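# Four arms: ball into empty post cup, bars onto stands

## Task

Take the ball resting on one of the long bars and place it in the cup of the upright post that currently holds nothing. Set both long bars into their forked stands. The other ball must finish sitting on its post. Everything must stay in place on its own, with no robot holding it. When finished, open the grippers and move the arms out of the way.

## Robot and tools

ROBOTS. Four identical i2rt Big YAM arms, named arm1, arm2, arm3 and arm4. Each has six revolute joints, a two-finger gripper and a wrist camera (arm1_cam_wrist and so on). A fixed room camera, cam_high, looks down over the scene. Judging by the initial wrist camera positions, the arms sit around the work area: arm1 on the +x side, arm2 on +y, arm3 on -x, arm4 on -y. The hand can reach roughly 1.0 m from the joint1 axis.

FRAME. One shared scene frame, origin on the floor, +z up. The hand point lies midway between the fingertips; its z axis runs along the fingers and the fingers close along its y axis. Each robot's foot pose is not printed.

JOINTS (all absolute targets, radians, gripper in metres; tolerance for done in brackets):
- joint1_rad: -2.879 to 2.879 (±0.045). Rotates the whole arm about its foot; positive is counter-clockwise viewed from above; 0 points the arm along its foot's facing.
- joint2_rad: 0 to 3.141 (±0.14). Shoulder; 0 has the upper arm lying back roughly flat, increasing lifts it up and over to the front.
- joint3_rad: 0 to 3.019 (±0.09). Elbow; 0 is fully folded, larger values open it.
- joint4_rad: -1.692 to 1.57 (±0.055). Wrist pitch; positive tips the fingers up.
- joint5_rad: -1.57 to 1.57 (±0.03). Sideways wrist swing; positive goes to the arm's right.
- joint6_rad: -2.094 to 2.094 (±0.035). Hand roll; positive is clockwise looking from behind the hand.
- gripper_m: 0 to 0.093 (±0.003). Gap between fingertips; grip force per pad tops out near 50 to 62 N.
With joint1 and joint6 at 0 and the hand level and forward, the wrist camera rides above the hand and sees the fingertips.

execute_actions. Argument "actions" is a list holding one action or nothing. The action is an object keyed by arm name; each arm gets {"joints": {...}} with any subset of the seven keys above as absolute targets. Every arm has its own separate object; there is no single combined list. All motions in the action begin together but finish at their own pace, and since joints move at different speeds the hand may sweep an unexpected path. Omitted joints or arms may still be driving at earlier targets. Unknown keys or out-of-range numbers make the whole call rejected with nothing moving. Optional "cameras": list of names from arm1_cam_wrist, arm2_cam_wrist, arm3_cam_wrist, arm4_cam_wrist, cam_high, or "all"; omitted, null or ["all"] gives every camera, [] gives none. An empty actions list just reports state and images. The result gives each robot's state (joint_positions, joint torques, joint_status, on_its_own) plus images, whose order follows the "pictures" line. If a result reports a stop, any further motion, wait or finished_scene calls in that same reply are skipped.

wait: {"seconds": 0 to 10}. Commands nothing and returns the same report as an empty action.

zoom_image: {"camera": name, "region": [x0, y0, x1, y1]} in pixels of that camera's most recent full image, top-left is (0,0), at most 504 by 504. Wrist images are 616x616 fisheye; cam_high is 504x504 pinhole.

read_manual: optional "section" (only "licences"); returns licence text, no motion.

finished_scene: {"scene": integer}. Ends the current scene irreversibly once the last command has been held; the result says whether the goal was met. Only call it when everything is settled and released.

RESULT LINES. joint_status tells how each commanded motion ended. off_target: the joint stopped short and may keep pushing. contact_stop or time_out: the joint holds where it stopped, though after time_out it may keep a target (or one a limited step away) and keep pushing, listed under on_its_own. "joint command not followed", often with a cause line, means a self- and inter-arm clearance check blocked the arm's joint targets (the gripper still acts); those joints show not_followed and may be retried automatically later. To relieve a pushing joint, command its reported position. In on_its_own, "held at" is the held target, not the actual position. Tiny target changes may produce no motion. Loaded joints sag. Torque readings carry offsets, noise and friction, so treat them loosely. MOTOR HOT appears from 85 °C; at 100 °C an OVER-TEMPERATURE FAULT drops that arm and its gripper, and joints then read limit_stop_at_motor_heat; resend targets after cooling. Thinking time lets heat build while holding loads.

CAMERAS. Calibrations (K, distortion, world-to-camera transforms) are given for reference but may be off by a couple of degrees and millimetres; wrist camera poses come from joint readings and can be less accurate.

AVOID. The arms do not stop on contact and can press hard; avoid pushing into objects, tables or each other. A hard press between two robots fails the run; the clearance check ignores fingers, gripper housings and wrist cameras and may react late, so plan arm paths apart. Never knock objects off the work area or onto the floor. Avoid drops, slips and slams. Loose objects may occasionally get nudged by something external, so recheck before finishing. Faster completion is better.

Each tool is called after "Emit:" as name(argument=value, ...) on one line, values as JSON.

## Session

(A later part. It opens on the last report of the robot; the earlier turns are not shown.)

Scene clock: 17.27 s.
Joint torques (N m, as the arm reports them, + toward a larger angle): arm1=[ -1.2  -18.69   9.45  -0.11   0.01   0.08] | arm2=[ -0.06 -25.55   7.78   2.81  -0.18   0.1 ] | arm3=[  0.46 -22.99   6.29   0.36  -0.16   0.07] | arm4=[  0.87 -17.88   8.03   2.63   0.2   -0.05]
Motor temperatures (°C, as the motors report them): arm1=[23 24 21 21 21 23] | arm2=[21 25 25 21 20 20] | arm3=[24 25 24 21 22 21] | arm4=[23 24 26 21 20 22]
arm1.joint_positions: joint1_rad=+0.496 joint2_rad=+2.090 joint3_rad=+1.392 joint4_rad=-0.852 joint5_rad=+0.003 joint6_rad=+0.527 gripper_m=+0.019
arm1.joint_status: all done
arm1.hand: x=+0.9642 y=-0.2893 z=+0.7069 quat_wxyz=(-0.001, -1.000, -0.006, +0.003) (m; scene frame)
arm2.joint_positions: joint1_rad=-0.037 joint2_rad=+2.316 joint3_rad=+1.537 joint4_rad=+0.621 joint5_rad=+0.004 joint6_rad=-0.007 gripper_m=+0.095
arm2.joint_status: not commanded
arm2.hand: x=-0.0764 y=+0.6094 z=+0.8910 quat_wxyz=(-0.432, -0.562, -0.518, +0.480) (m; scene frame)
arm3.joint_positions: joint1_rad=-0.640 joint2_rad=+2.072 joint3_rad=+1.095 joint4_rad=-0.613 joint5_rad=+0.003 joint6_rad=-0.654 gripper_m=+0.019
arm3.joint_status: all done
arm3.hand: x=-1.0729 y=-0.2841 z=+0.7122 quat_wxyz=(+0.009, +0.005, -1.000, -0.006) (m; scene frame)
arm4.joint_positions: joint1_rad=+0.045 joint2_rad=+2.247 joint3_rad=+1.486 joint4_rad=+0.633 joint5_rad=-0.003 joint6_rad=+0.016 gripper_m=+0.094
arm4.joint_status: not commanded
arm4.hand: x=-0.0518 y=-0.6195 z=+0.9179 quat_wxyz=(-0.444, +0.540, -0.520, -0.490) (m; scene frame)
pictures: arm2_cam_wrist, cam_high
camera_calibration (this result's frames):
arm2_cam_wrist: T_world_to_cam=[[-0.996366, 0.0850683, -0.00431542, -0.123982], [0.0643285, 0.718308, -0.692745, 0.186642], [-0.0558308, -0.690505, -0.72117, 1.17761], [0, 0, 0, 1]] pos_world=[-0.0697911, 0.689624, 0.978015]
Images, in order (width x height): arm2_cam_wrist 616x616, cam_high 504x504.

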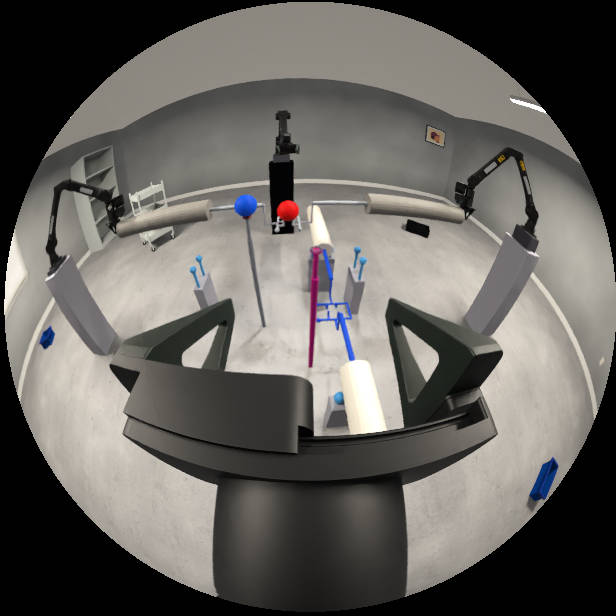

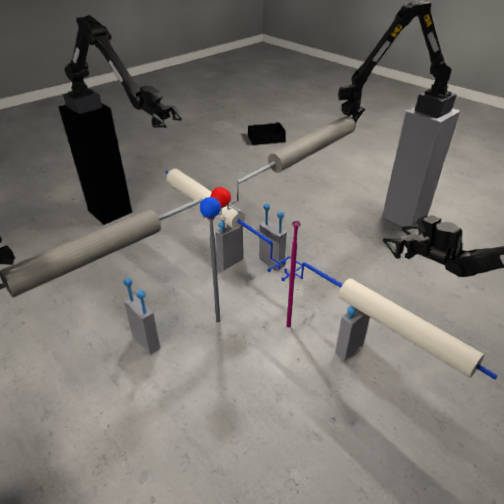

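Emit:
execute_actions(actions=[{"arm1":{"joints":{"joint1_rad":0.408,"joint2_rad":2.006,"joint3_rad":1.759,"joint4_rad":-1.25,"joint5_rad":0,"joint6_rad":0.448}},"arm3":{"joints":{"joint1_rad":-0.7,"joint2_rad":1.592,"joint3_rad":0.915,"joint4_rad":-0.865,"joint5_rad":0,"joint6_rad":-0.71}}}])

Emit:
zoom_image(camera="arm2_cam_wrist", region=[190, 140, 400, 280])

Emit:
zoom_image(camera="arm4_cam_wrist", region=[180, 150, 460, 300])

Scene clock: 18.97 s.
Joint torques (N m, as the arm reports them, + toward a larger angle): arm1=[ -1.61 -20.56  12.57  -0.9   -0.01   0.12] | arm2=[ -0.07 -25.51   7.81   2.8   -0.18   0.1 ] | arm3=[  0.92 -17.22   8.2    0.36  -0.12  -0.02] | arm4=[  0.89 -17.84   8.01   2.63   0.2   -0.06]
Motor temperatures (°C, as the motors report them): arm1=[23 24 21 21 21 23] | arm2=[21 25 25 21 20 20] | arm3=[24 25 24 21 22 21] | arm4=[23 24 26 21 20 22]
arm1.joint_positions: joint1_rad=+0.402 joint2_rad=+2.037 joint3_rad=+1.698 joint4_rad=-1.214 joint5_rad=+0.003 joint6_rad=+0.435 gripper_m=+0.019
arm1.joint_status: all done
arm1.hand: x=+0.8913 y=-0.2645 z=+0.8368 quat_wxyz=(+0.001, -1.000, -0.004, +0.001) (m; scene frame)
arm2.joint_positions: joint1_rad=-0.037 joint2_rad=+2.316 joint3_rad=+1.537 joint4_rad=+0.621 joint5_rad=+0.004 joint6_rad=-0.007 gripper_m=+0.095
arm2.joint_status: not commanded
arm2.hand: x=-0.0764 y=+0.6094 z=+0.8910 quat_wxyz=(-0.432, -0.562, -0.518, +0.480) (m; scene frame)
arm3.joint_positions: joint1_rad=-0.689 joint2_rad=+1.625 joint3_rad=+0.899 joint4_rad=-0.866 joint5_rad=+0.003 joint6_rad=-0.702 gripper_m=+0.019
arm3.joint_status: all done
arm3.hand: x=-1.1500 y=-0.2503 z=+0.8504 quat_wxyz=(+0.010, +0.004, -1.000, -0.007) (m; scene frame)
arm4.joint_positions: joint1_rad=+0.045 joint2_rad=+2.247 joint3_rad=+1.486 joint4_rad=+0.633 joint5_rad=-0.003 joint6_rad=+0.016 gripper_m=+0.094
arm4.joint_status: not commanded
arm4.hand: x=-0.0518 y=-0.6195 z=+0.9179 quat_wxyz=(-0.444, +0.540, -0.520, -0.490) (m; scene frame)
pictures: arm1_cam_wrist, arm2_cam_wrist, arm3_cam_wrist, arm4_cam_wrist, cam_high
camera_calibration (this result's frames):
arm1_cam_wrist: T_world_to_cam=[[-0.016317, 0.999866, 0.000958833, 0.277532], [0.822639, 0.0128797, 0.568418, -1.19805], [0.56833, 0.0100636, -0.822739, 0.309184], [0, 0, 0, 1]] pos_world=[0.814376, -0.265176, 0.935108]
arm2_cam_wrist: T_world_to_cam=[[-0.996366, 0.0850683, -0.00431542, -0.123982], [0.0643285, 0.718308, -0.692745, 0.186642], [-0.0558308, -0.690505, -0.72117, 1.17761], [0, 0, 0, 1]] pos_world=[-0.0697911, 0.689624, 0.978015]
arm3_cam_wrist: T_world_to_cam=[[0.0086151, -0.999878, -0.0130311, -0.229767], [-0.80444, -0.0146707, 0.593852, -1.42725], [-0.593971, 0.00536664, -0.804469, 0.127555], [0, 0, 0, 1]] pos_world=[-1.07039, -0.251362, 0.947197]
arm4_cam_wrist: T_world_to_cam=[[0.998206, 0.051432, -0.0306635, 0.113979], [0.0127658, -0.683108, -0.730206, 0.256339], [-0.0585024, 0.728504, -0.682539, 1.20195], [0, 0, 0, 1]] pos_world=[-0.04673, -0.706378, 1.01105]
Images, in order (width x height): arm1_cam_wrist 616x616, arm2_cam_wrist 616x616, arm3_cam_wrist 616x616, arm4_cam_wrist 616x616, cam_high 504x504.

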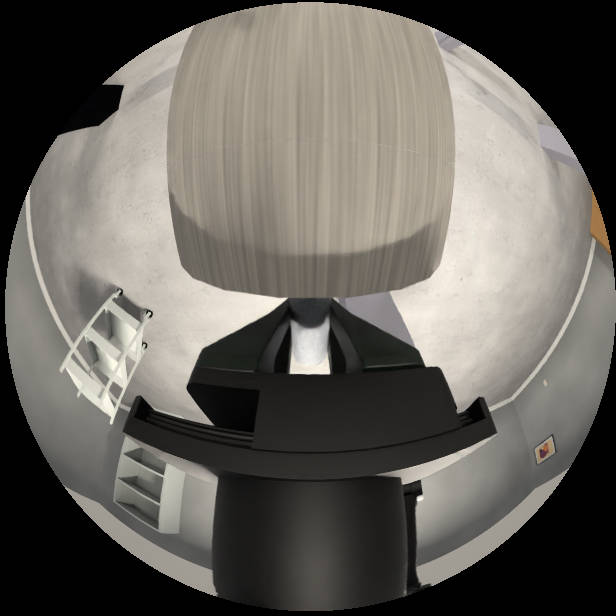

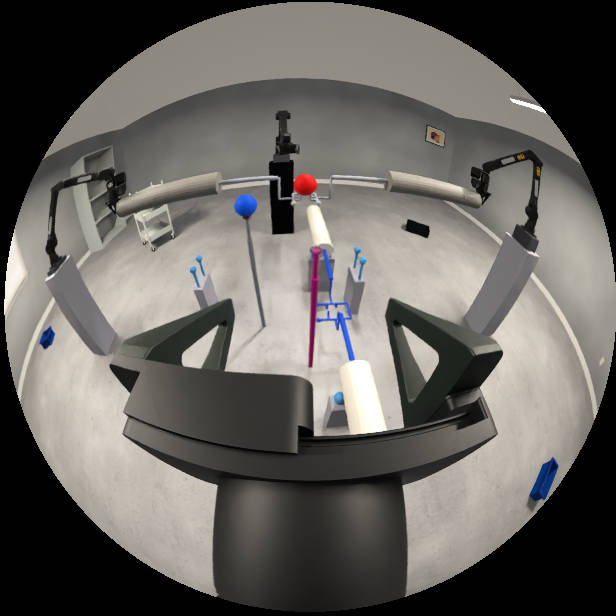

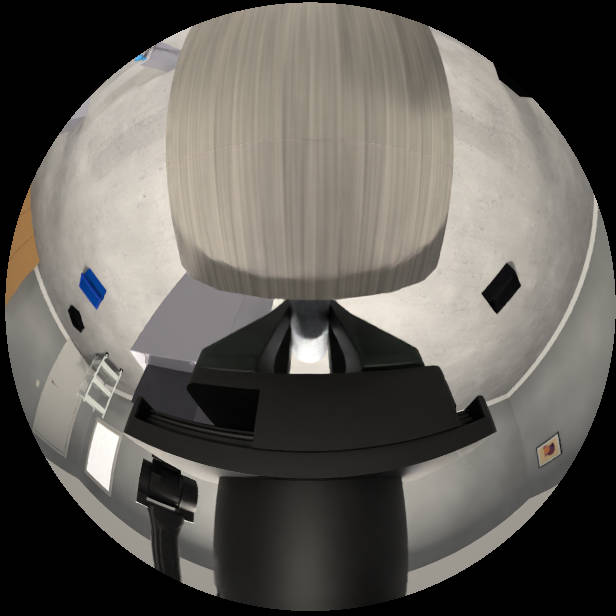

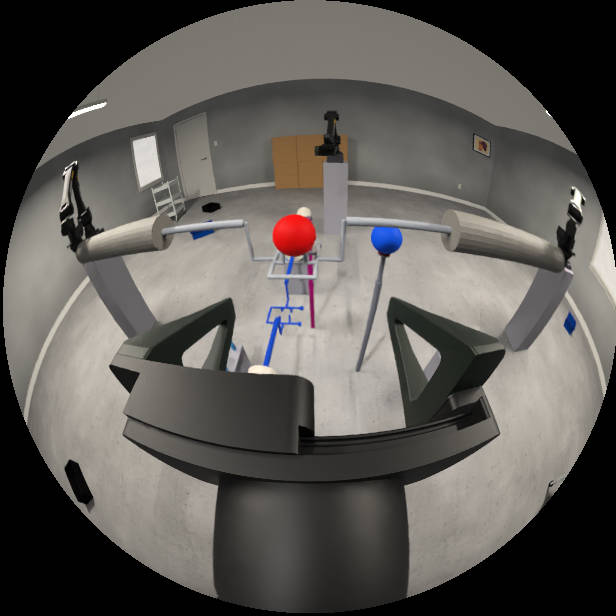

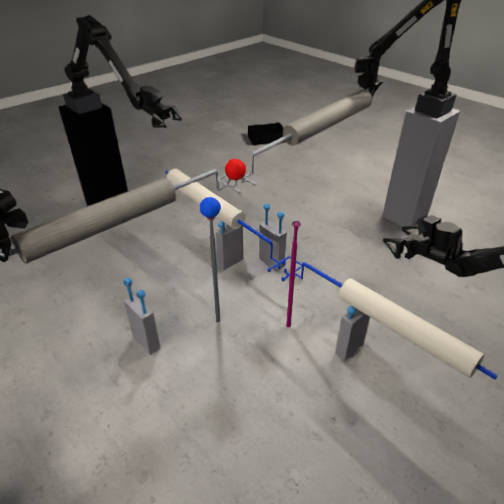

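Region (190, 140, 400, 280) of arm2_cam_wrist's 616x616 image, scaled by 2.400, with more detail than that image has.

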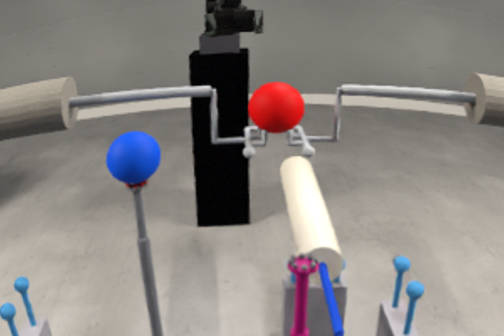

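Region (180, 150, 460, 300) of arm4_cam_wrist's 616x616 image, scaled by 1.800, with more detail than that image has; it fills the top 270 rows of this view, and the rest is white.

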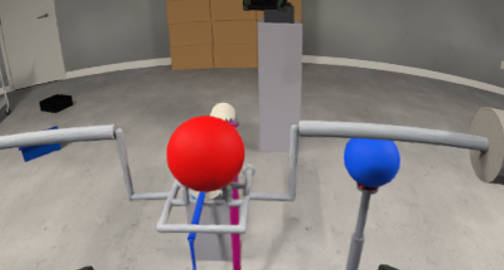

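Emit:
execute_actions(actions=[{"arm1":{"joints":{"joint1_rad":0.196,"joint2_rad":1.878,"joint3_rad":1.546,"joint4_rad":-1.168,"joint5_rad":0,"joint6_rad":0.238}},"arm3":{"joints":{"joint1_rad":-0.378,"joint2_rad":1.403,"joint3_rad":0.716,"joint4_rad":-0.84,"joint5_rad":0,"joint6_rad":-0.382}}}], cameras=["arm2_cam_wrist","arm4_cam_wrist"])

Emit:
zoom_image(camera="arm2_cam_wrist", region=[190, 140, 400, 280])

Emit:
zoom_image(camera="arm4_cam_wrist", region=[220, 150, 460, 300])

Scene clock: 21.10 s.
Joint torques (N m, as the arm reports them, + toward a larger angle): arm1=[ -0.36 -19.77   8.74   0.01   0.07   0.18] | arm2=[ -0.1  -25.51   7.78   2.81  -0.18   0.1 ] | arm3=[  0.94 -13.86   8.63   0.34   0.38   0.16] | arm4=[  0.87 -17.91   8.01   2.64   0.2   -0.06]
Motor temperatures (°C, as the motors report them): arm1=[23 25 22 21 21 23] | arm2=[21 25 25 21 20 20] | arm3=[24 25 24 21 22 21] | arm4=[23 24 26 21 20 22]
arm1.joint_positions: joint1_rad=+0.186 joint2_rad=+1.918 joint3_rad=+1.533 joint4_rad=-1.157 joint5_rad=+0.001 joint6_rad=+0.220 gripper_m=+0.019
arm1.joint_status: all done
arm1.hand: x=+0.8881 y=-0.1304 z=+0.8468 quat_wxyz=(+0.000, -1.000, -0.004, +0.007) (m; scene frame)
arm2.joint_positions: joint1_rad=-0.037 joint2_rad=+2.316 joint3_rad=+1.537 joint4_rad=+0.621 joint5_rad=+0.004 joint6_rad=-0.007 gripper_m=+0.095
arm2.joint_status: not commanded
arm2.hand: x=-0.0764 y=+0.6094 z=+0.8910 quat_wxyz=(-0.432, -0.562, -0.518, +0.480) (m; scene frame)
arm3.joint_positions: joint1_rad=-0.379 joint2_rad=+1.433 joint3_rad=+0.695 joint4_rad=-0.840 joint5_rad=-0.011 joint6_rad=-0.393 gripper_m=+0.019
arm3.joint_status: all done
arm3.hand: x=-1.1545 y=-0.1175 z=+0.8574 quat_wxyz=(+0.002, +0.005, -1.000, -0.008) (m; scene frame)
arm4.joint_positions: joint1_rad=+0.045 joint2_rad=+2.247 joint3_rad=+1.486 joint4_rad=+0.633 joint5_rad=-0.003 joint6_rad=+0.016 gripper_m=+0.094
arm4.joint_status: not commanded
arm4.hand: x=-0.0518 y=-0.6195 z=+0.9179 quat_wxyz=(-0.444, +0.540, -0.520, -0.490) (m; scene frame)
pictures: arm2_cam_wrist, arm4_cam_wrist
camera_calibration (this result's frames):
arm2_cam_wrist: T_world_to_cam=[[-0.996366, 0.0850683, -0.00431542, -0.123982], [0.0643285, 0.718308, -0.692745, 0.186642], [-0.0558308, -0.690505, -0.72117, 1.17761], [0, 0, 0, 1]] pos_world=[-0.0697911, 0.689624, 0.978015]
arm4_cam_wrist: T_world_to_cam=[[0.998206, 0.051432, -0.0306635, 0.113979], [0.0127658, -0.683108, -0.730206, 0.256339], [-0.0585024, 0.728504, -0.682539, 1.20195], [0, 0, 0, 1]] pos_world=[-0.04673, -0.706378, 1.01105]
Images, in order (width x height): arm2_cam_wrist 616x616, arm4_cam_wrist 616x616.

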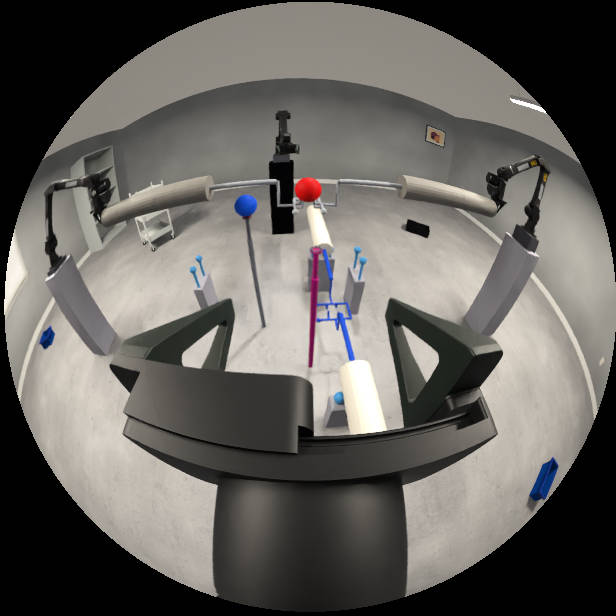

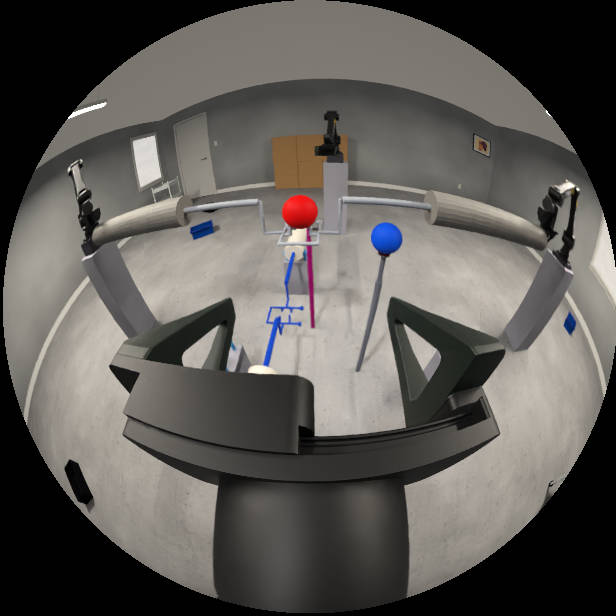

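Region (190, 140, 400, 280) of arm2_cam_wrist's 616x616 image, scaled by 2.400, with more detail than that image has.

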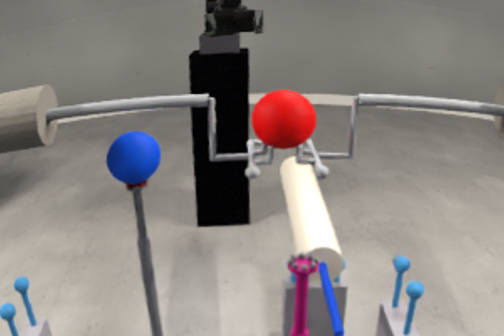

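Region (220, 150, 460, 300) of arm4_cam_wrist's 616x616 image, scaled by 2.100, with more detail than that image has; it fills the top 315 rows of this view, and the rest is white.

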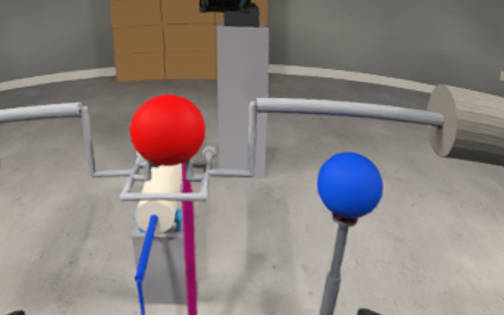

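Emit:
execute_actions(actions=[])

Scene clock: 21.87 s.
Joint torques (N m, as the arm reports them, + toward a larger angle): arm1=[ -0.81 -19.87   8.66   0.06   0.07   0.17] | arm2=[ -0.12 -25.51   7.79   2.8   -0.18   0.1 ] | arm3=[  0.96 -13.45   8.72   0.32   0.38   0.16] | arm4=[  0.92 -17.87   8.01   2.61   0.2   -0.06]
Motor temperatures (°C, as the motors report them): arm1=[23 25 22 21 21 23] | arm2=[21 25 26 21 20 20] | arm3=[24 25 24 21 22 21] | arm4=[23 24 26 21 20 22]
arm1.joint_positions: joint1_rad=+0.186 joint2_rad=+1.918 joint3_rad=+1.533 joint4_rad=-1.157 joint5_rad=+0.001 joint6_rad=+0.220 gripper_m=+0.019
arm1.joint_status: all done
arm1.hand: x=+0.8881 y=-0.1304 z=+0.8468 quat_wxyz=(+0.000, -1.000, -0.004, +0.007) (m; scene frame)
arm2.joint_positions: joint1_rad=-0.037 joint2_rad=+2.316 joint3_rad=+1.537 joint4_rad=+0.621 joint5_rad=+0.004 joint6_rad=-0.007 gripper_m=+0.095
arm2.joint_status: not commanded
arm2.hand: x=-0.0764 y=+0.6094 z=+0.8910 quat_wxyz=(-0.432, -0.562, -0.518, +0.480) (m; scene frame)
arm3.joint_positions: joint1_rad=-0.379 joint2_rad=+1.433 joint3_rad=+0.695 joint4_rad=-0.840 joint5_rad=-0.011 joint6_rad=-0.393 gripper_m=+0.019
arm3.joint_status: all done
arm3.hand: x=-1.1545 y=-0.1175 z=+0.8574 quat_wxyz=(+0.002, +0.005, -1.000, -0.008) (m; scene frame)
arm4.joint_positions: joint1_rad=+0.045 joint2_rad=+2.247 joint3_rad=+1.486 joint4_rad=+0.633 joint5_rad=-0.003 joint6_rad=+0.016 gripper_m=+0.094
arm4.joint_status: not commanded
arm4.hand: x=-0.0518 y=-0.6195 z=+0.9179 quat_wxyz=(-0.444, +0.540, -0.520, -0.490) (m; scene frame)
pictures: arm1_cam_wrist, arm2_cam_wrist, arm3_cam_wrist, arm4_cam_wrist, cam_high
camera_calibration (this result's frames):
arm1_cam_wrist: T_world_to_cam=[[-0.0163704, 0.999866, -0.000151205, 0.14435], [0.829388, 0.0136637, 0.558506, -1.20033], [0.558434, 0.00901758, -0.8295, 0.33229], [0, 0, 0, 1]] pos_world=[0.812336, -0.130926, 0.946046]
arm2_cam_wrist: T_world_to_cam=[[-0.996366, 0.0850683, -0.00431542, -0.123982], [0.0643285, 0.718308, -0.692745, 0.186642], [-0.0558308, -0.690505, -0.72117, 1.17761], [0, 0, 0, 1]] pos_world=[-0.0697911, 0.689624, 0.978015]
arm3_cam_wrist: T_world_to_cam=[[0.0101259, -0.999846, -0.0143673, -0.0940055], [-0.813947, -0.0165877, 0.580702, -1.43302], [-0.58085, 0.00581413, -0.81399, 0.15314], [0, 0, 0, 1]] pos_world=[-1.0765, -0.118652, 0.955461]
arm4_cam_wrist: T_world_to_cam=[[0.998206, 0.051432, -0.0306635, 0.113979], [0.0127658, -0.683108, -0.730206, 0.256339], [-0.0585024, 0.728504, -0.682539, 1.20195], [0, 0, 0, 1]] pos_world=[-0.04673, -0.706378, 1.01105]
Images, in order (width x height): arm1_cam_wrist 616x616, arm2_cam_wrist 616x616, arm3_cam_wrist 616x616, arm4_cam_wrist 616x616, cam_high 504x504.

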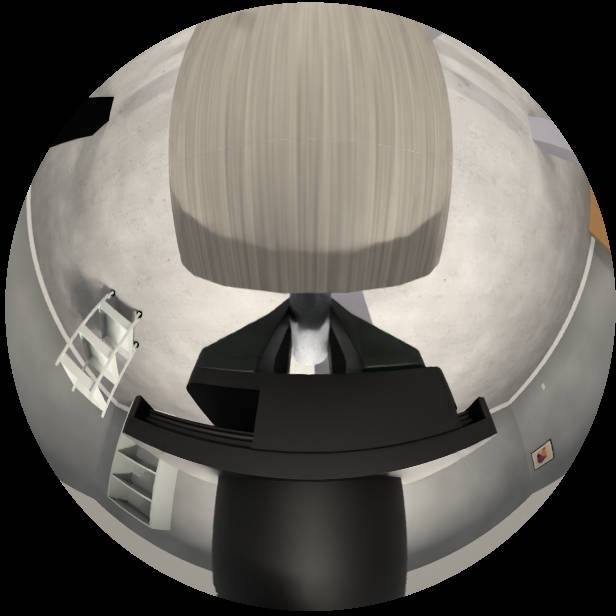

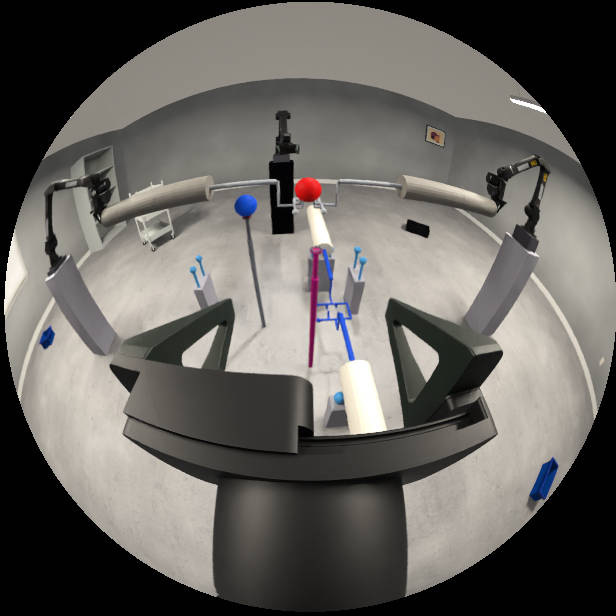

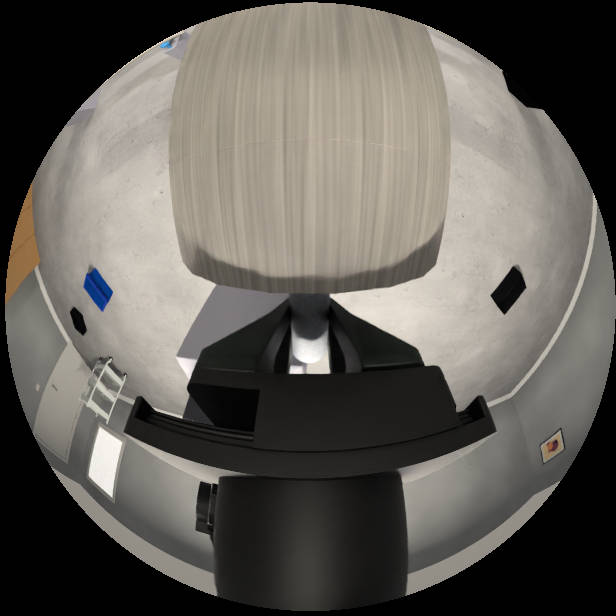

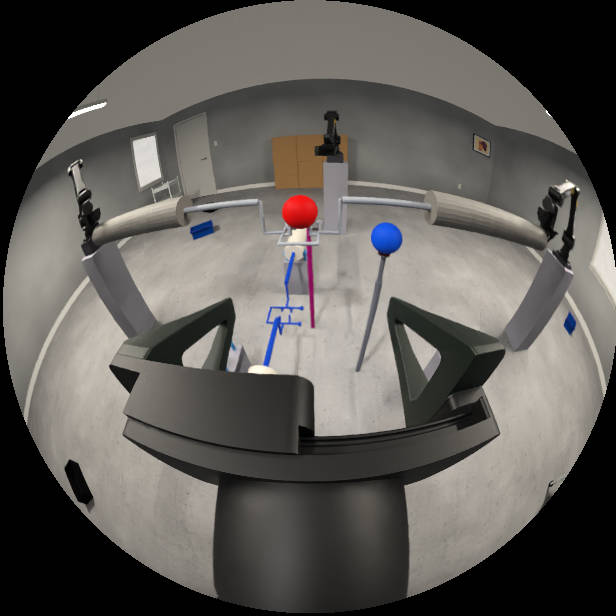

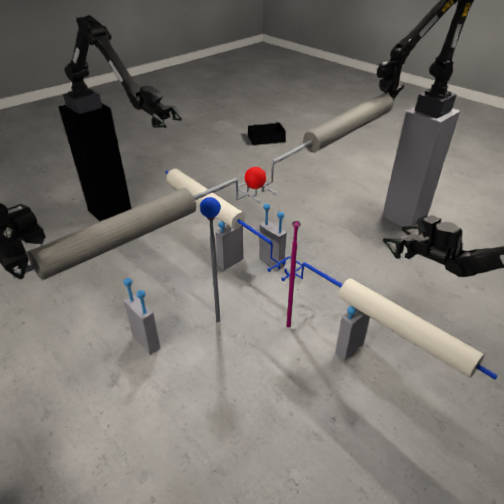

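Emit:
execute_actions(actions=[{"arm1":{"joints":{"joint1_rad":-0.024,"joint2_rad":1.850,"joint3_rad":1.499,"joint4_rad":-1.160,"joint6_rad":0.021}},"arm3":{"joints":{"joint1_rad":0.020,"joint2_rad":1.347,"joint3_rad":0.656,"joint4_rad":-0.837,"joint6_rad":0.022}}}], cameras=["arm2_cam_wrist","arm4_cam_wrist","cam_high"])

Scene clock: 24.13 s.
Joint torques (N m, as the arm reports them, + toward a larger angle): arm1=[ -0.84 -20.72   8.76  -0.25   0.24   0.17] | arm2=[ -0.08 -25.47   7.81   2.8   -0.18   0.1 ] | arm3=[  1.35 -12.71   8.66   0.27   0.4    0.23] | arm4=[  0.95 -17.96   8.01   2.62   0.2   -0.06]
Motor temperatures (°C, as the motors report them): arm1=[23 25 22 21 21 23] | arm2=[21 26 26 21 20 20] | arm3=[24 25 24 21 22 21] | arm4=[23 25 26 21 20 22]
arm1.joint_positions: joint1_rad=-0.031 joint2_rad=+1.901 joint3_rad=+1.483 joint4_rad=-1.141 joint5_rad=-0.005 joint6_rad=+0.002 gripper_m=+0.019
arm1.joint_status: all done
arm1.hand: x=+0.8882 y=-0.0069 z=+0.8391 quat_wxyz=(+0.001, -1.000, -0.004, -0.001) (m; scene frame)
arm2.joint_positions: joint1_rad=-0.037 joint2_rad=+2.316 joint3_rad=+1.537 joint4_rad=+0.621 joint5_rad=+0.004 joint6_rad=-0.007 gripper_m=+0.095
arm2.joint_status: not commanded
arm2.hand: x=-0.0764 y=+0.6094 z=+0.8910 quat_wxyz=(-0.432, -0.562, -0.518, +0.480) (m; scene frame)
arm3.joint_positions: joint1_rad=+0.014 joint2_rad=+1.382 joint3_rad=+0.636 joint4_rad=-0.835 joint5_rad=-0.010 joint6_rad=+0.000 gripper_m=+0.019
arm3.joint_status: all done
arm3.hand: x=-1.1544 y=+0.0043 z=+0.8558 quat_wxyz=(+0.006, +0.005, -1.000, -0.007) (m; scene frame)
arm4.joint_positions: joint1_rad=+0.045 joint2_rad=+2.247 joint3_rad=+1.486 joint4_rad=+0.633 joint5_rad=-0.003 joint6_rad=+0.016 gripper_m=+0.094
arm4.joint_status: not commanded
arm4.hand: x=-0.0518 y=-0.6195 z=+0.9179 quat_wxyz=(-0.444, +0.540, -0.520, -0.490) (m; scene frame)
pictures: arm2_cam_wrist, arm4_cam_wrist, cam_high
camera_calibration (this result's frames):
arm2_cam_wrist: T_world_to_cam=[[-0.996366, 0.0850683, -0.00431542, -0.123982], [0.0643285, 0.718308, -0.692745, 0.186642], [-0.0558308, -0.690505, -0.72117, 1.17761], [0, 0, 0, 1]] pos_world=[-0.0697911, 0.689624, 0.978015]
arm4_cam_wrist: T_world_to_cam=[[0.998206, 0.051432, -0.0306635, 0.113979], [0.0127658, -0.683108, -0.730206, 0.256339], [-0.0585024, 0.728504, -0.682539, 1.20195], [0, 0, 0, 1]] pos_world=[-0.04673, -0.706378, 1.01105]
Images, in order (width x height): arm2_cam_wrist 616x616, arm4_cam_wrist 616x616, cam_high 504x504.

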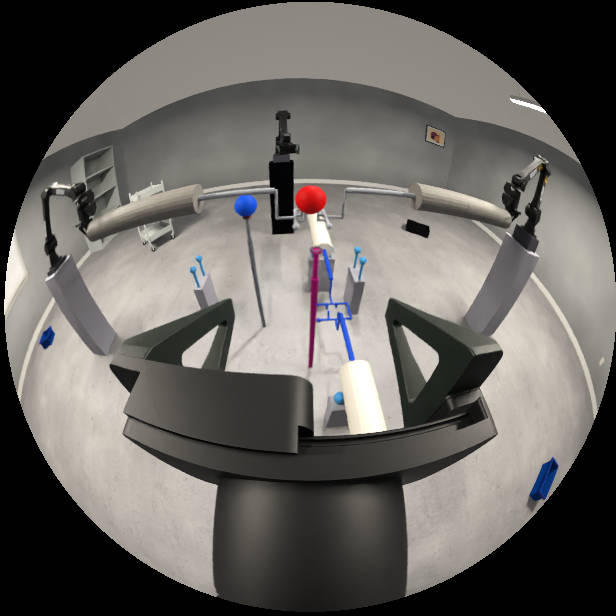

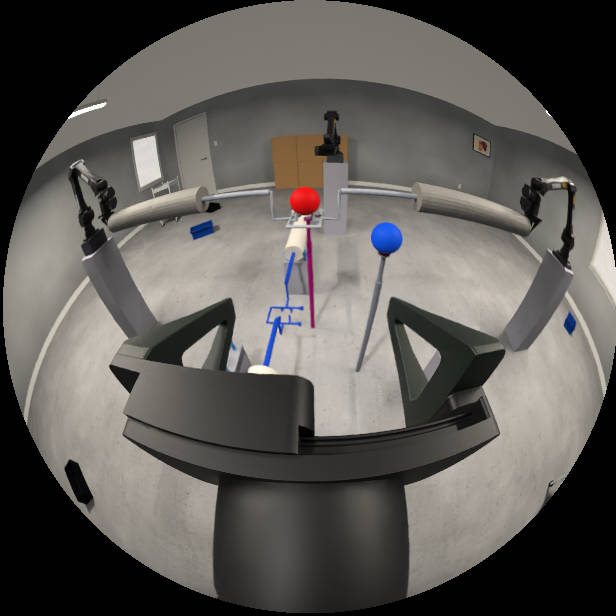

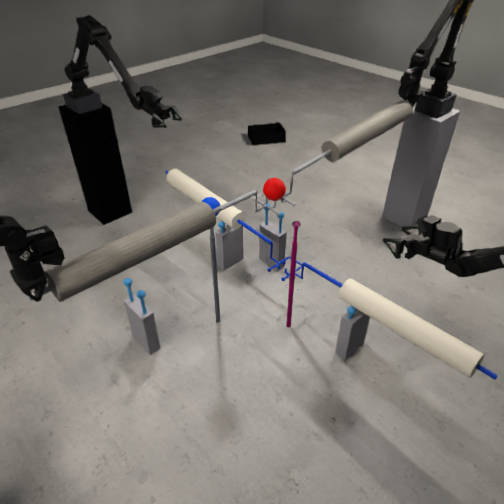

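Emit:
zoom_image(camera="arm2_cam_wrist", region=[260, 170, 370, 270])

Emit:
zoom_image(camera="cam_high", region=[230, 160, 330, 250])

Emit:
zoom_image(camera="arm4_cam_wrist", region=[250, 170, 360, 270])

Region (260, 170, 370, 270) of arm2_cam_wrist's 616x616 image, scaled by 4.582, with more detail than that image has; it fills the top 458 rows of this view, and the rest is white.

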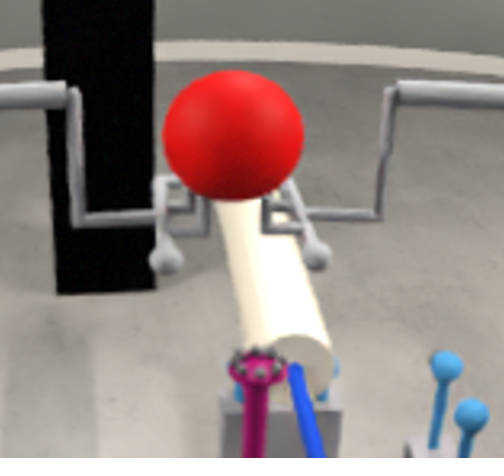

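Region (230, 160, 330, 250) of cam_high's 504x504 image, scaled by 5.040, with more detail than that image has; it fills the top 454 rows of this view, and the rest is white.

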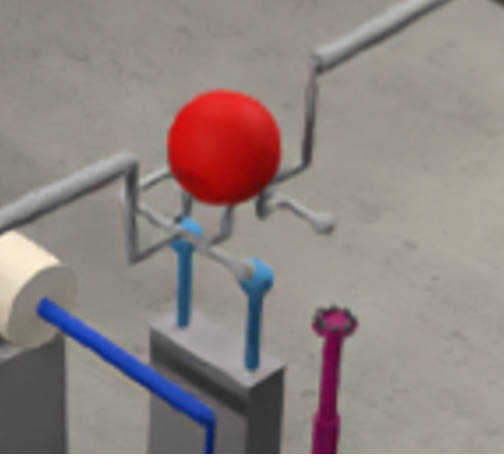

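Region (250, 170, 360, 270) of arm4_cam_wrist's 616x616 image, scaled by 4.582, with more detail than that image has; it fills the top 458 rows of this view, and the rest is white.

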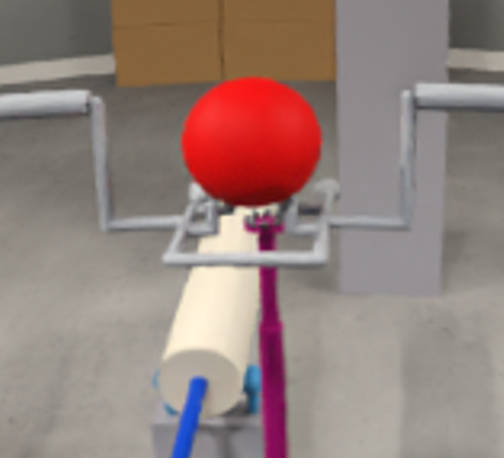

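Emit:
execute_actions(actions=[{"arm1":{"joints":{"joint1_rad":-0.256,"joint2_rad":1.930,"joint3_rad":1.580,"joint4_rad":-1.143,"joint6_rad":-0.213}},"arm3":{"joints":{"joint1_rad":0.451,"joint2_rad":1.472,"joint3_rad":0.705,"joint4_rad":-0.756,"joint6_rad":0.455}}}], cameras=["arm2_cam_wrist","arm4_cam_wrist","cam_high"])

Emit:
zoom_image(camera="arm2_cam_wrist", region=[260, 170, 370, 270])

Emit:
zoom_image(camera="cam_high", region=[250, 170, 350, 260])

Emit:
zoom_image(camera="arm4_cam_wrist", region=[250, 170, 360, 270])

Scene clock: 27.23 s.
Joint torques (N m, as the arm reports them, + toward a larger angle): arm1=[ -1.   -20.27  11.26  -0.07   0.17   0.16] | arm2=[ -0.06 -25.55   7.79   2.82  -0.18   0.1 ] | arm3=[  1.63 -12.23   8.75   0.28   0.48   0.25] | arm4=[  0.94 -17.87   8.01   2.63   0.2   -0.05]
Motor temperatures (°C, as the motors report them): arm1=[23 25 22 21 21 23] | arm2=[21 26 26 21 20 20] | arm3=[24 25 24 21 22 21] | arm4=[23 25 26 21 20 22]
arm1.joint_positions: joint1_rad=-0.260 joint2_rad=+1.973 joint3_rad=+1.529 joint4_rad=-1.131 joint5_rad=-0.004 joint6_rad=-0.228 gripper_m=+0.019
arm1.joint_status: all done
arm1.hand: x=+0.8865 y=+0.1240 z=+0.8165 quat_wxyz=(+0.001, -1.000, -0.005, -0.009) (m; scene frame)
arm2.joint_positions: joint1_rad=-0.037 joint2_rad=+2.316 joint3_rad=+1.537 joint4_rad=+0.621 joint5_rad=+0.004 joint6_rad=-0.007 gripper_m=+0.095
arm2.joint_status: not commanded
arm2.hand: x=-0.0764 y=+0.6094 z=+0.8910 quat_wxyz=(-0.432, -0.562, -0.518, +0.480) (m; scene frame)
arm3.joint_positions: joint1_rad=+0.441 joint2_rad=+1.485 joint3_rad=+0.678 joint4_rad=-0.755 joint5_rad=-0.012 joint6_rad=+0.430 gripper_m=+0.019
arm3.joint_status: all done
arm3.hand: x=-1.1577 y=+0.1385 z=+0.8381 quat_wxyz=(+0.000, +0.004, -1.000, -0.009) (m; scene frame)
arm4.joint_positions: joint1_rad=+0.045 joint2_rad=+2.247 joint3_rad=+1.486 joint4_rad=+0.633 joint5_rad=-0.003 joint6_rad=+0.016 gripper_m=+0.094
arm4.joint_status: not commanded
arm4.hand: x=-0.0518 y=-0.6195 z=+0.9179 quat_wxyz=(-0.444, +0.540, -0.520, -0.490) (m; scene frame)
pictures: arm2_cam_wrist, arm4_cam_wrist, cam_high
camera_calibration (this result's frames):
arm2_cam_wrist: T_world_to_cam=[[-0.996366, 0.0850683, -0.00431542, -0.123982], [0.0643285, 0.718308, -0.692745, 0.186642], [-0.0558308, -0.690505, -0.72117, 1.17761], [0, 0, 0, 1]] pos_world=[-0.0697911, 0.689624, 0.978015]
arm4_cam_wrist: T_world_to_cam=[[0.998206, 0.051432, -0.0306635, 0.113979], [0.0127658, -0.683108, -0.730206, 0.256339], [-0.0585024, 0.728504, -0.682539, 1.20195], [0, 0, 0, 1]] pos_world=[-0.04673, -0.706378, 1.01105]
Images, in order (width x height): arm2_cam_wrist 616x616, arm4_cam_wrist 616x616, cam_high 504x504.

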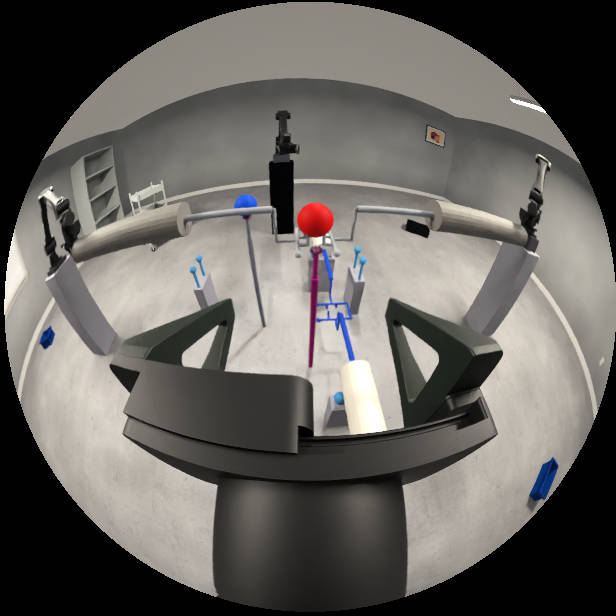

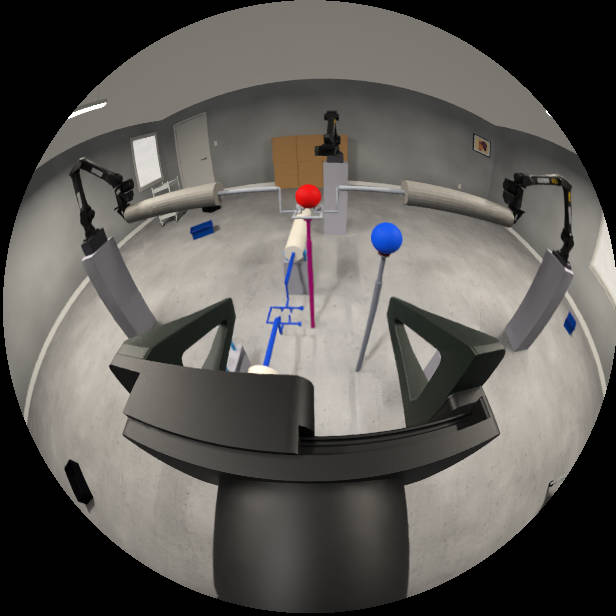

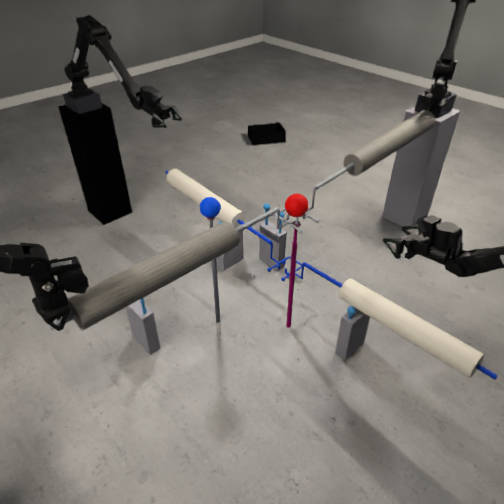

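Region (260, 170, 370, 270) of arm2_cam_wrist's 616x616 image, scaled by 4.582, with more detail than that image has; it fills the top 458 rows of this view, and the rest is white.

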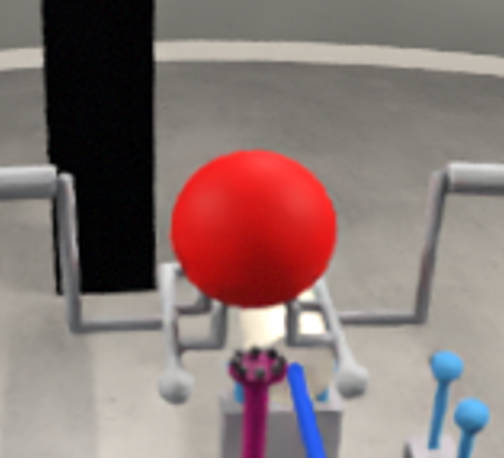

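Region (250, 170, 350, 260) of cam_high's 504x504 image, scaled by 5.040, with more detail than that image has; it fills the top 454 rows of this view, and the rest is white.

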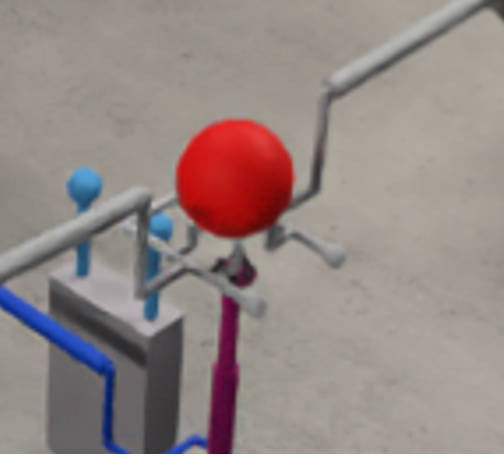

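Region (250, 170, 360, 270) of arm4_cam_wrist's 616x616 image, scaled by 4.582, with more detail than that image has; it fills the top 458 rows of this view, and the rest is white.

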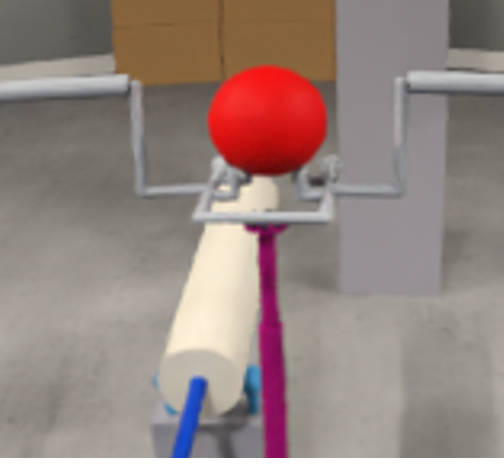

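Emit:
execute_actions(actions=[{"arm1":{"joints":{"joint1_rad":-0.268,"joint2_rad":1.984,"joint3_rad":1.509,"joint4_rad":-1.043,"joint6_rad":-0.220}},"arm3":{"joints":{"joint1_rad":0.460,"joint2_rad":1.615,"joint3_rad":0.661,"joint4_rad":-0.582,"joint6_rad":0.465}}}], cameras=["arm2_cam_wrist","arm4_cam_wrist","cam_high"])

Emit:
zoom_image(camera="arm2_cam_wrist", region=[260, 190, 370, 290])

Emit:
zoom_image(camera="cam_high", region=[250, 170, 350, 260])

Emit:
zoom_image(camera="arm4_cam_wrist", region=[250, 170, 360, 270])

Scene clock: 29.17 s.
Joint torques (N m, as the arm reports them, + toward a larger angle): arm1=[ -2.49 -20.63   8.32   0.59   0.23   0.08] | arm2=[ -0.11 -25.5    7.78   2.8   -0.18   0.1 ] | arm3=[  1.18 -13.4    5.76   0.83   0.35   0.28] | arm4=[  0.89 -17.83   8.     2.64   0.2   -0.06]
Motor temperatures (°C, as the motors report them): arm1=[23 25 22 21 21 23] | arm2=[21 26 26 21 20 20] | arm3=[24 25 24 21 22 21] | arm4=[23 25 26 21 20 22]
arm1.joint_positions: joint1_rad=-0.260 joint2_rad=+2.028 joint3_rad=+1.493 joint4_rad=-1.047 joint5_rad=-0.005 joint6_rad=-0.228 gripper_m=+0.019
arm1.joint_status: all done
arm1.hand: x=+0.8881 y=+0.1239 z=+0.7737 quat_wxyz=(-0.001, -1.000, -0.005, -0.013) (m; scene frame)
arm2.joint_positions: joint1_rad=-0.037 joint2_rad=+2.316 joint3_rad=+1.537 joint4_rad=+0.621 joint5_rad=+0.004 joint6_rad=-0.007 gripper_m=+0.095
arm2.joint_status: not commanded
arm2.hand: x=-0.0764 y=+0.6094 z=+0.8910 quat_wxyz=(-0.432, -0.562, -0.518, +0.480) (m; scene frame)
arm3.joint_positions: joint1_rad=+0.447 joint2_rad=+1.630 joint3_rad=+0.654 joint4_rad=-0.593 joint5_rad=-0.009 joint6_rad=+0.438 gripper_m=+0.019
arm3.joint_status: all done
arm3.hand: x=-1.1558 y=+0.1412 z=+0.7886 quat_wxyz=(+0.002, +0.003, -1.000, -0.006) (m; scene frame)
arm4.joint_positions: joint1_rad=+0.045 joint2_rad=+2.247 joint3_rad=+1.486 joint4_rad=+0.633 joint5_rad=-0.003 joint6_rad=+0.016 gripper_m=+0.094
arm4.joint_status: not commanded
arm4.hand: x=-0.0518 y=-0.6195 z=+0.9179 quat_wxyz=(-0.444, +0.540, -0.520, -0.490) (m; scene frame)
pictures: arm2_cam_wrist, arm4_cam_wrist, cam_high
camera_calibration (this result's frames):
arm2_cam_wrist: T_world_to_cam=[[-0.996366, 0.0850683, -0.00431542, -0.123982], [0.0643285, 0.718308, -0.692745, 0.186642], [-0.0558308, -0.690505, -0.72117, 1.17761], [0, 0, 0, 1]] pos_world=[-0.0697911, 0.689624, 0.978015]
arm4_cam_wrist: T_world_to_cam=[[0.998206, 0.051432, -0.0306635, 0.113979], [0.0127658, -0.683108, -0.730206, 0.256339], [-0.0585024, 0.728504, -0.682539, 1.20195], [0, 0, 0, 1]] pos_world=[-0.04673, -0.706378, 1.01105]
Images, in order (width x height): arm2_cam_wrist 616x616, arm4_cam_wrist 616x616, cam_high 504x504.

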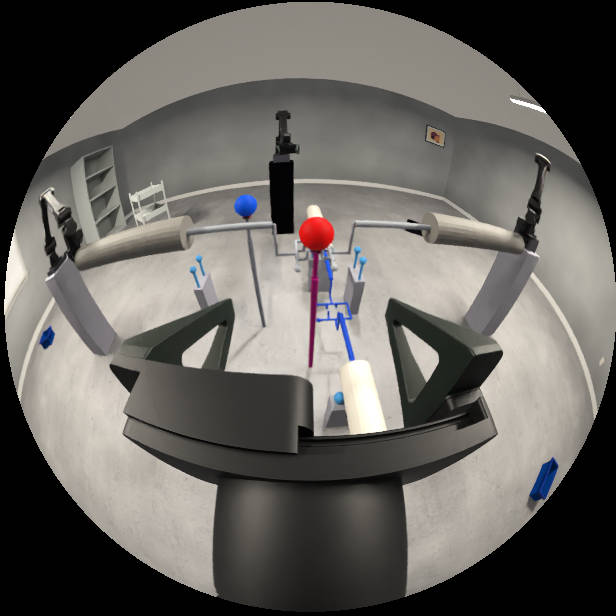

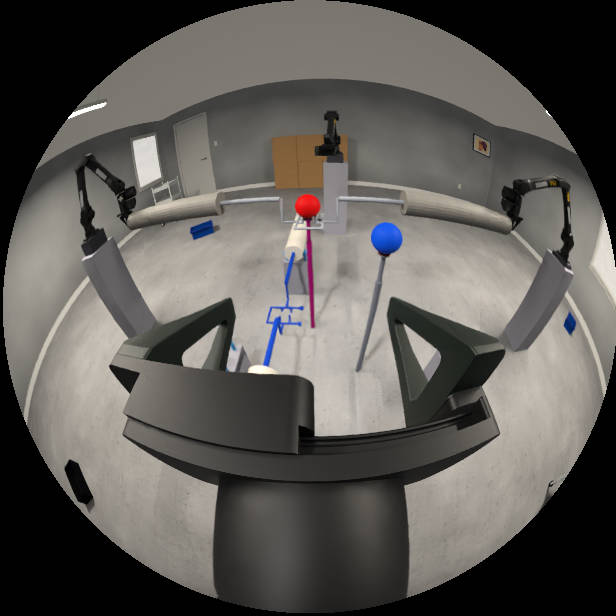

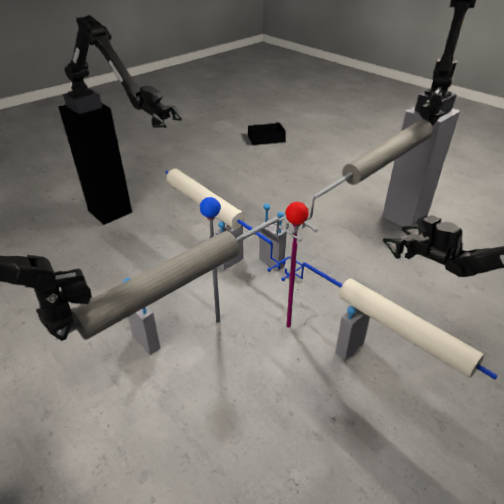

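Region (260, 190, 370, 290) of arm2_cam_wrist's 616x616 image, scaled by 4.582, with more detail than that image has; it fills the top 458 rows of this view, and the rest is white.

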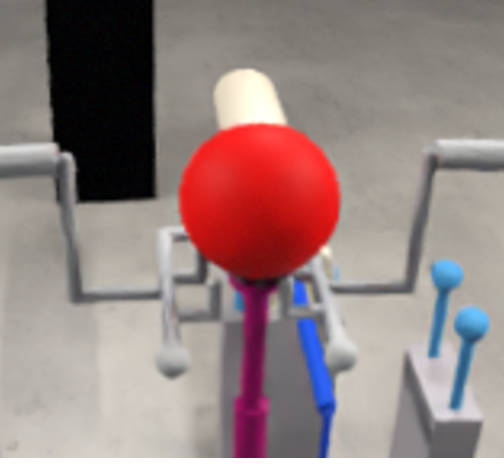

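Region (250, 170, 350, 260) of cam_high's 504x504 image, scaled by 5.040, with more detail than that image has; it fills the top 454 rows of this view, and the rest is white.

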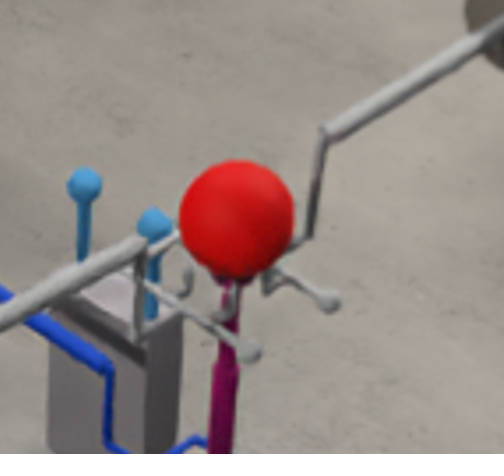

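Region (250, 170, 360, 270) of arm4_cam_wrist's 616x616 image, scaled by 4.582, with more detail than that image has; it fills the top 458 rows of this view, and the rest is white.

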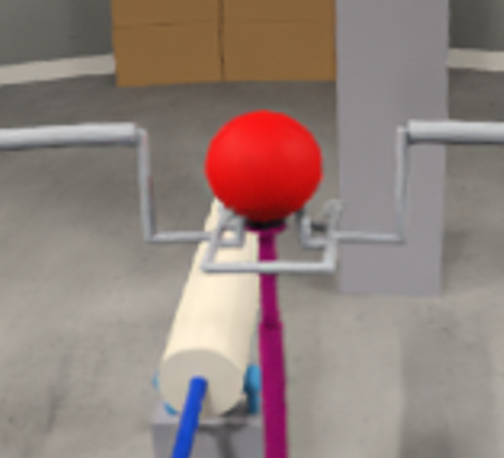

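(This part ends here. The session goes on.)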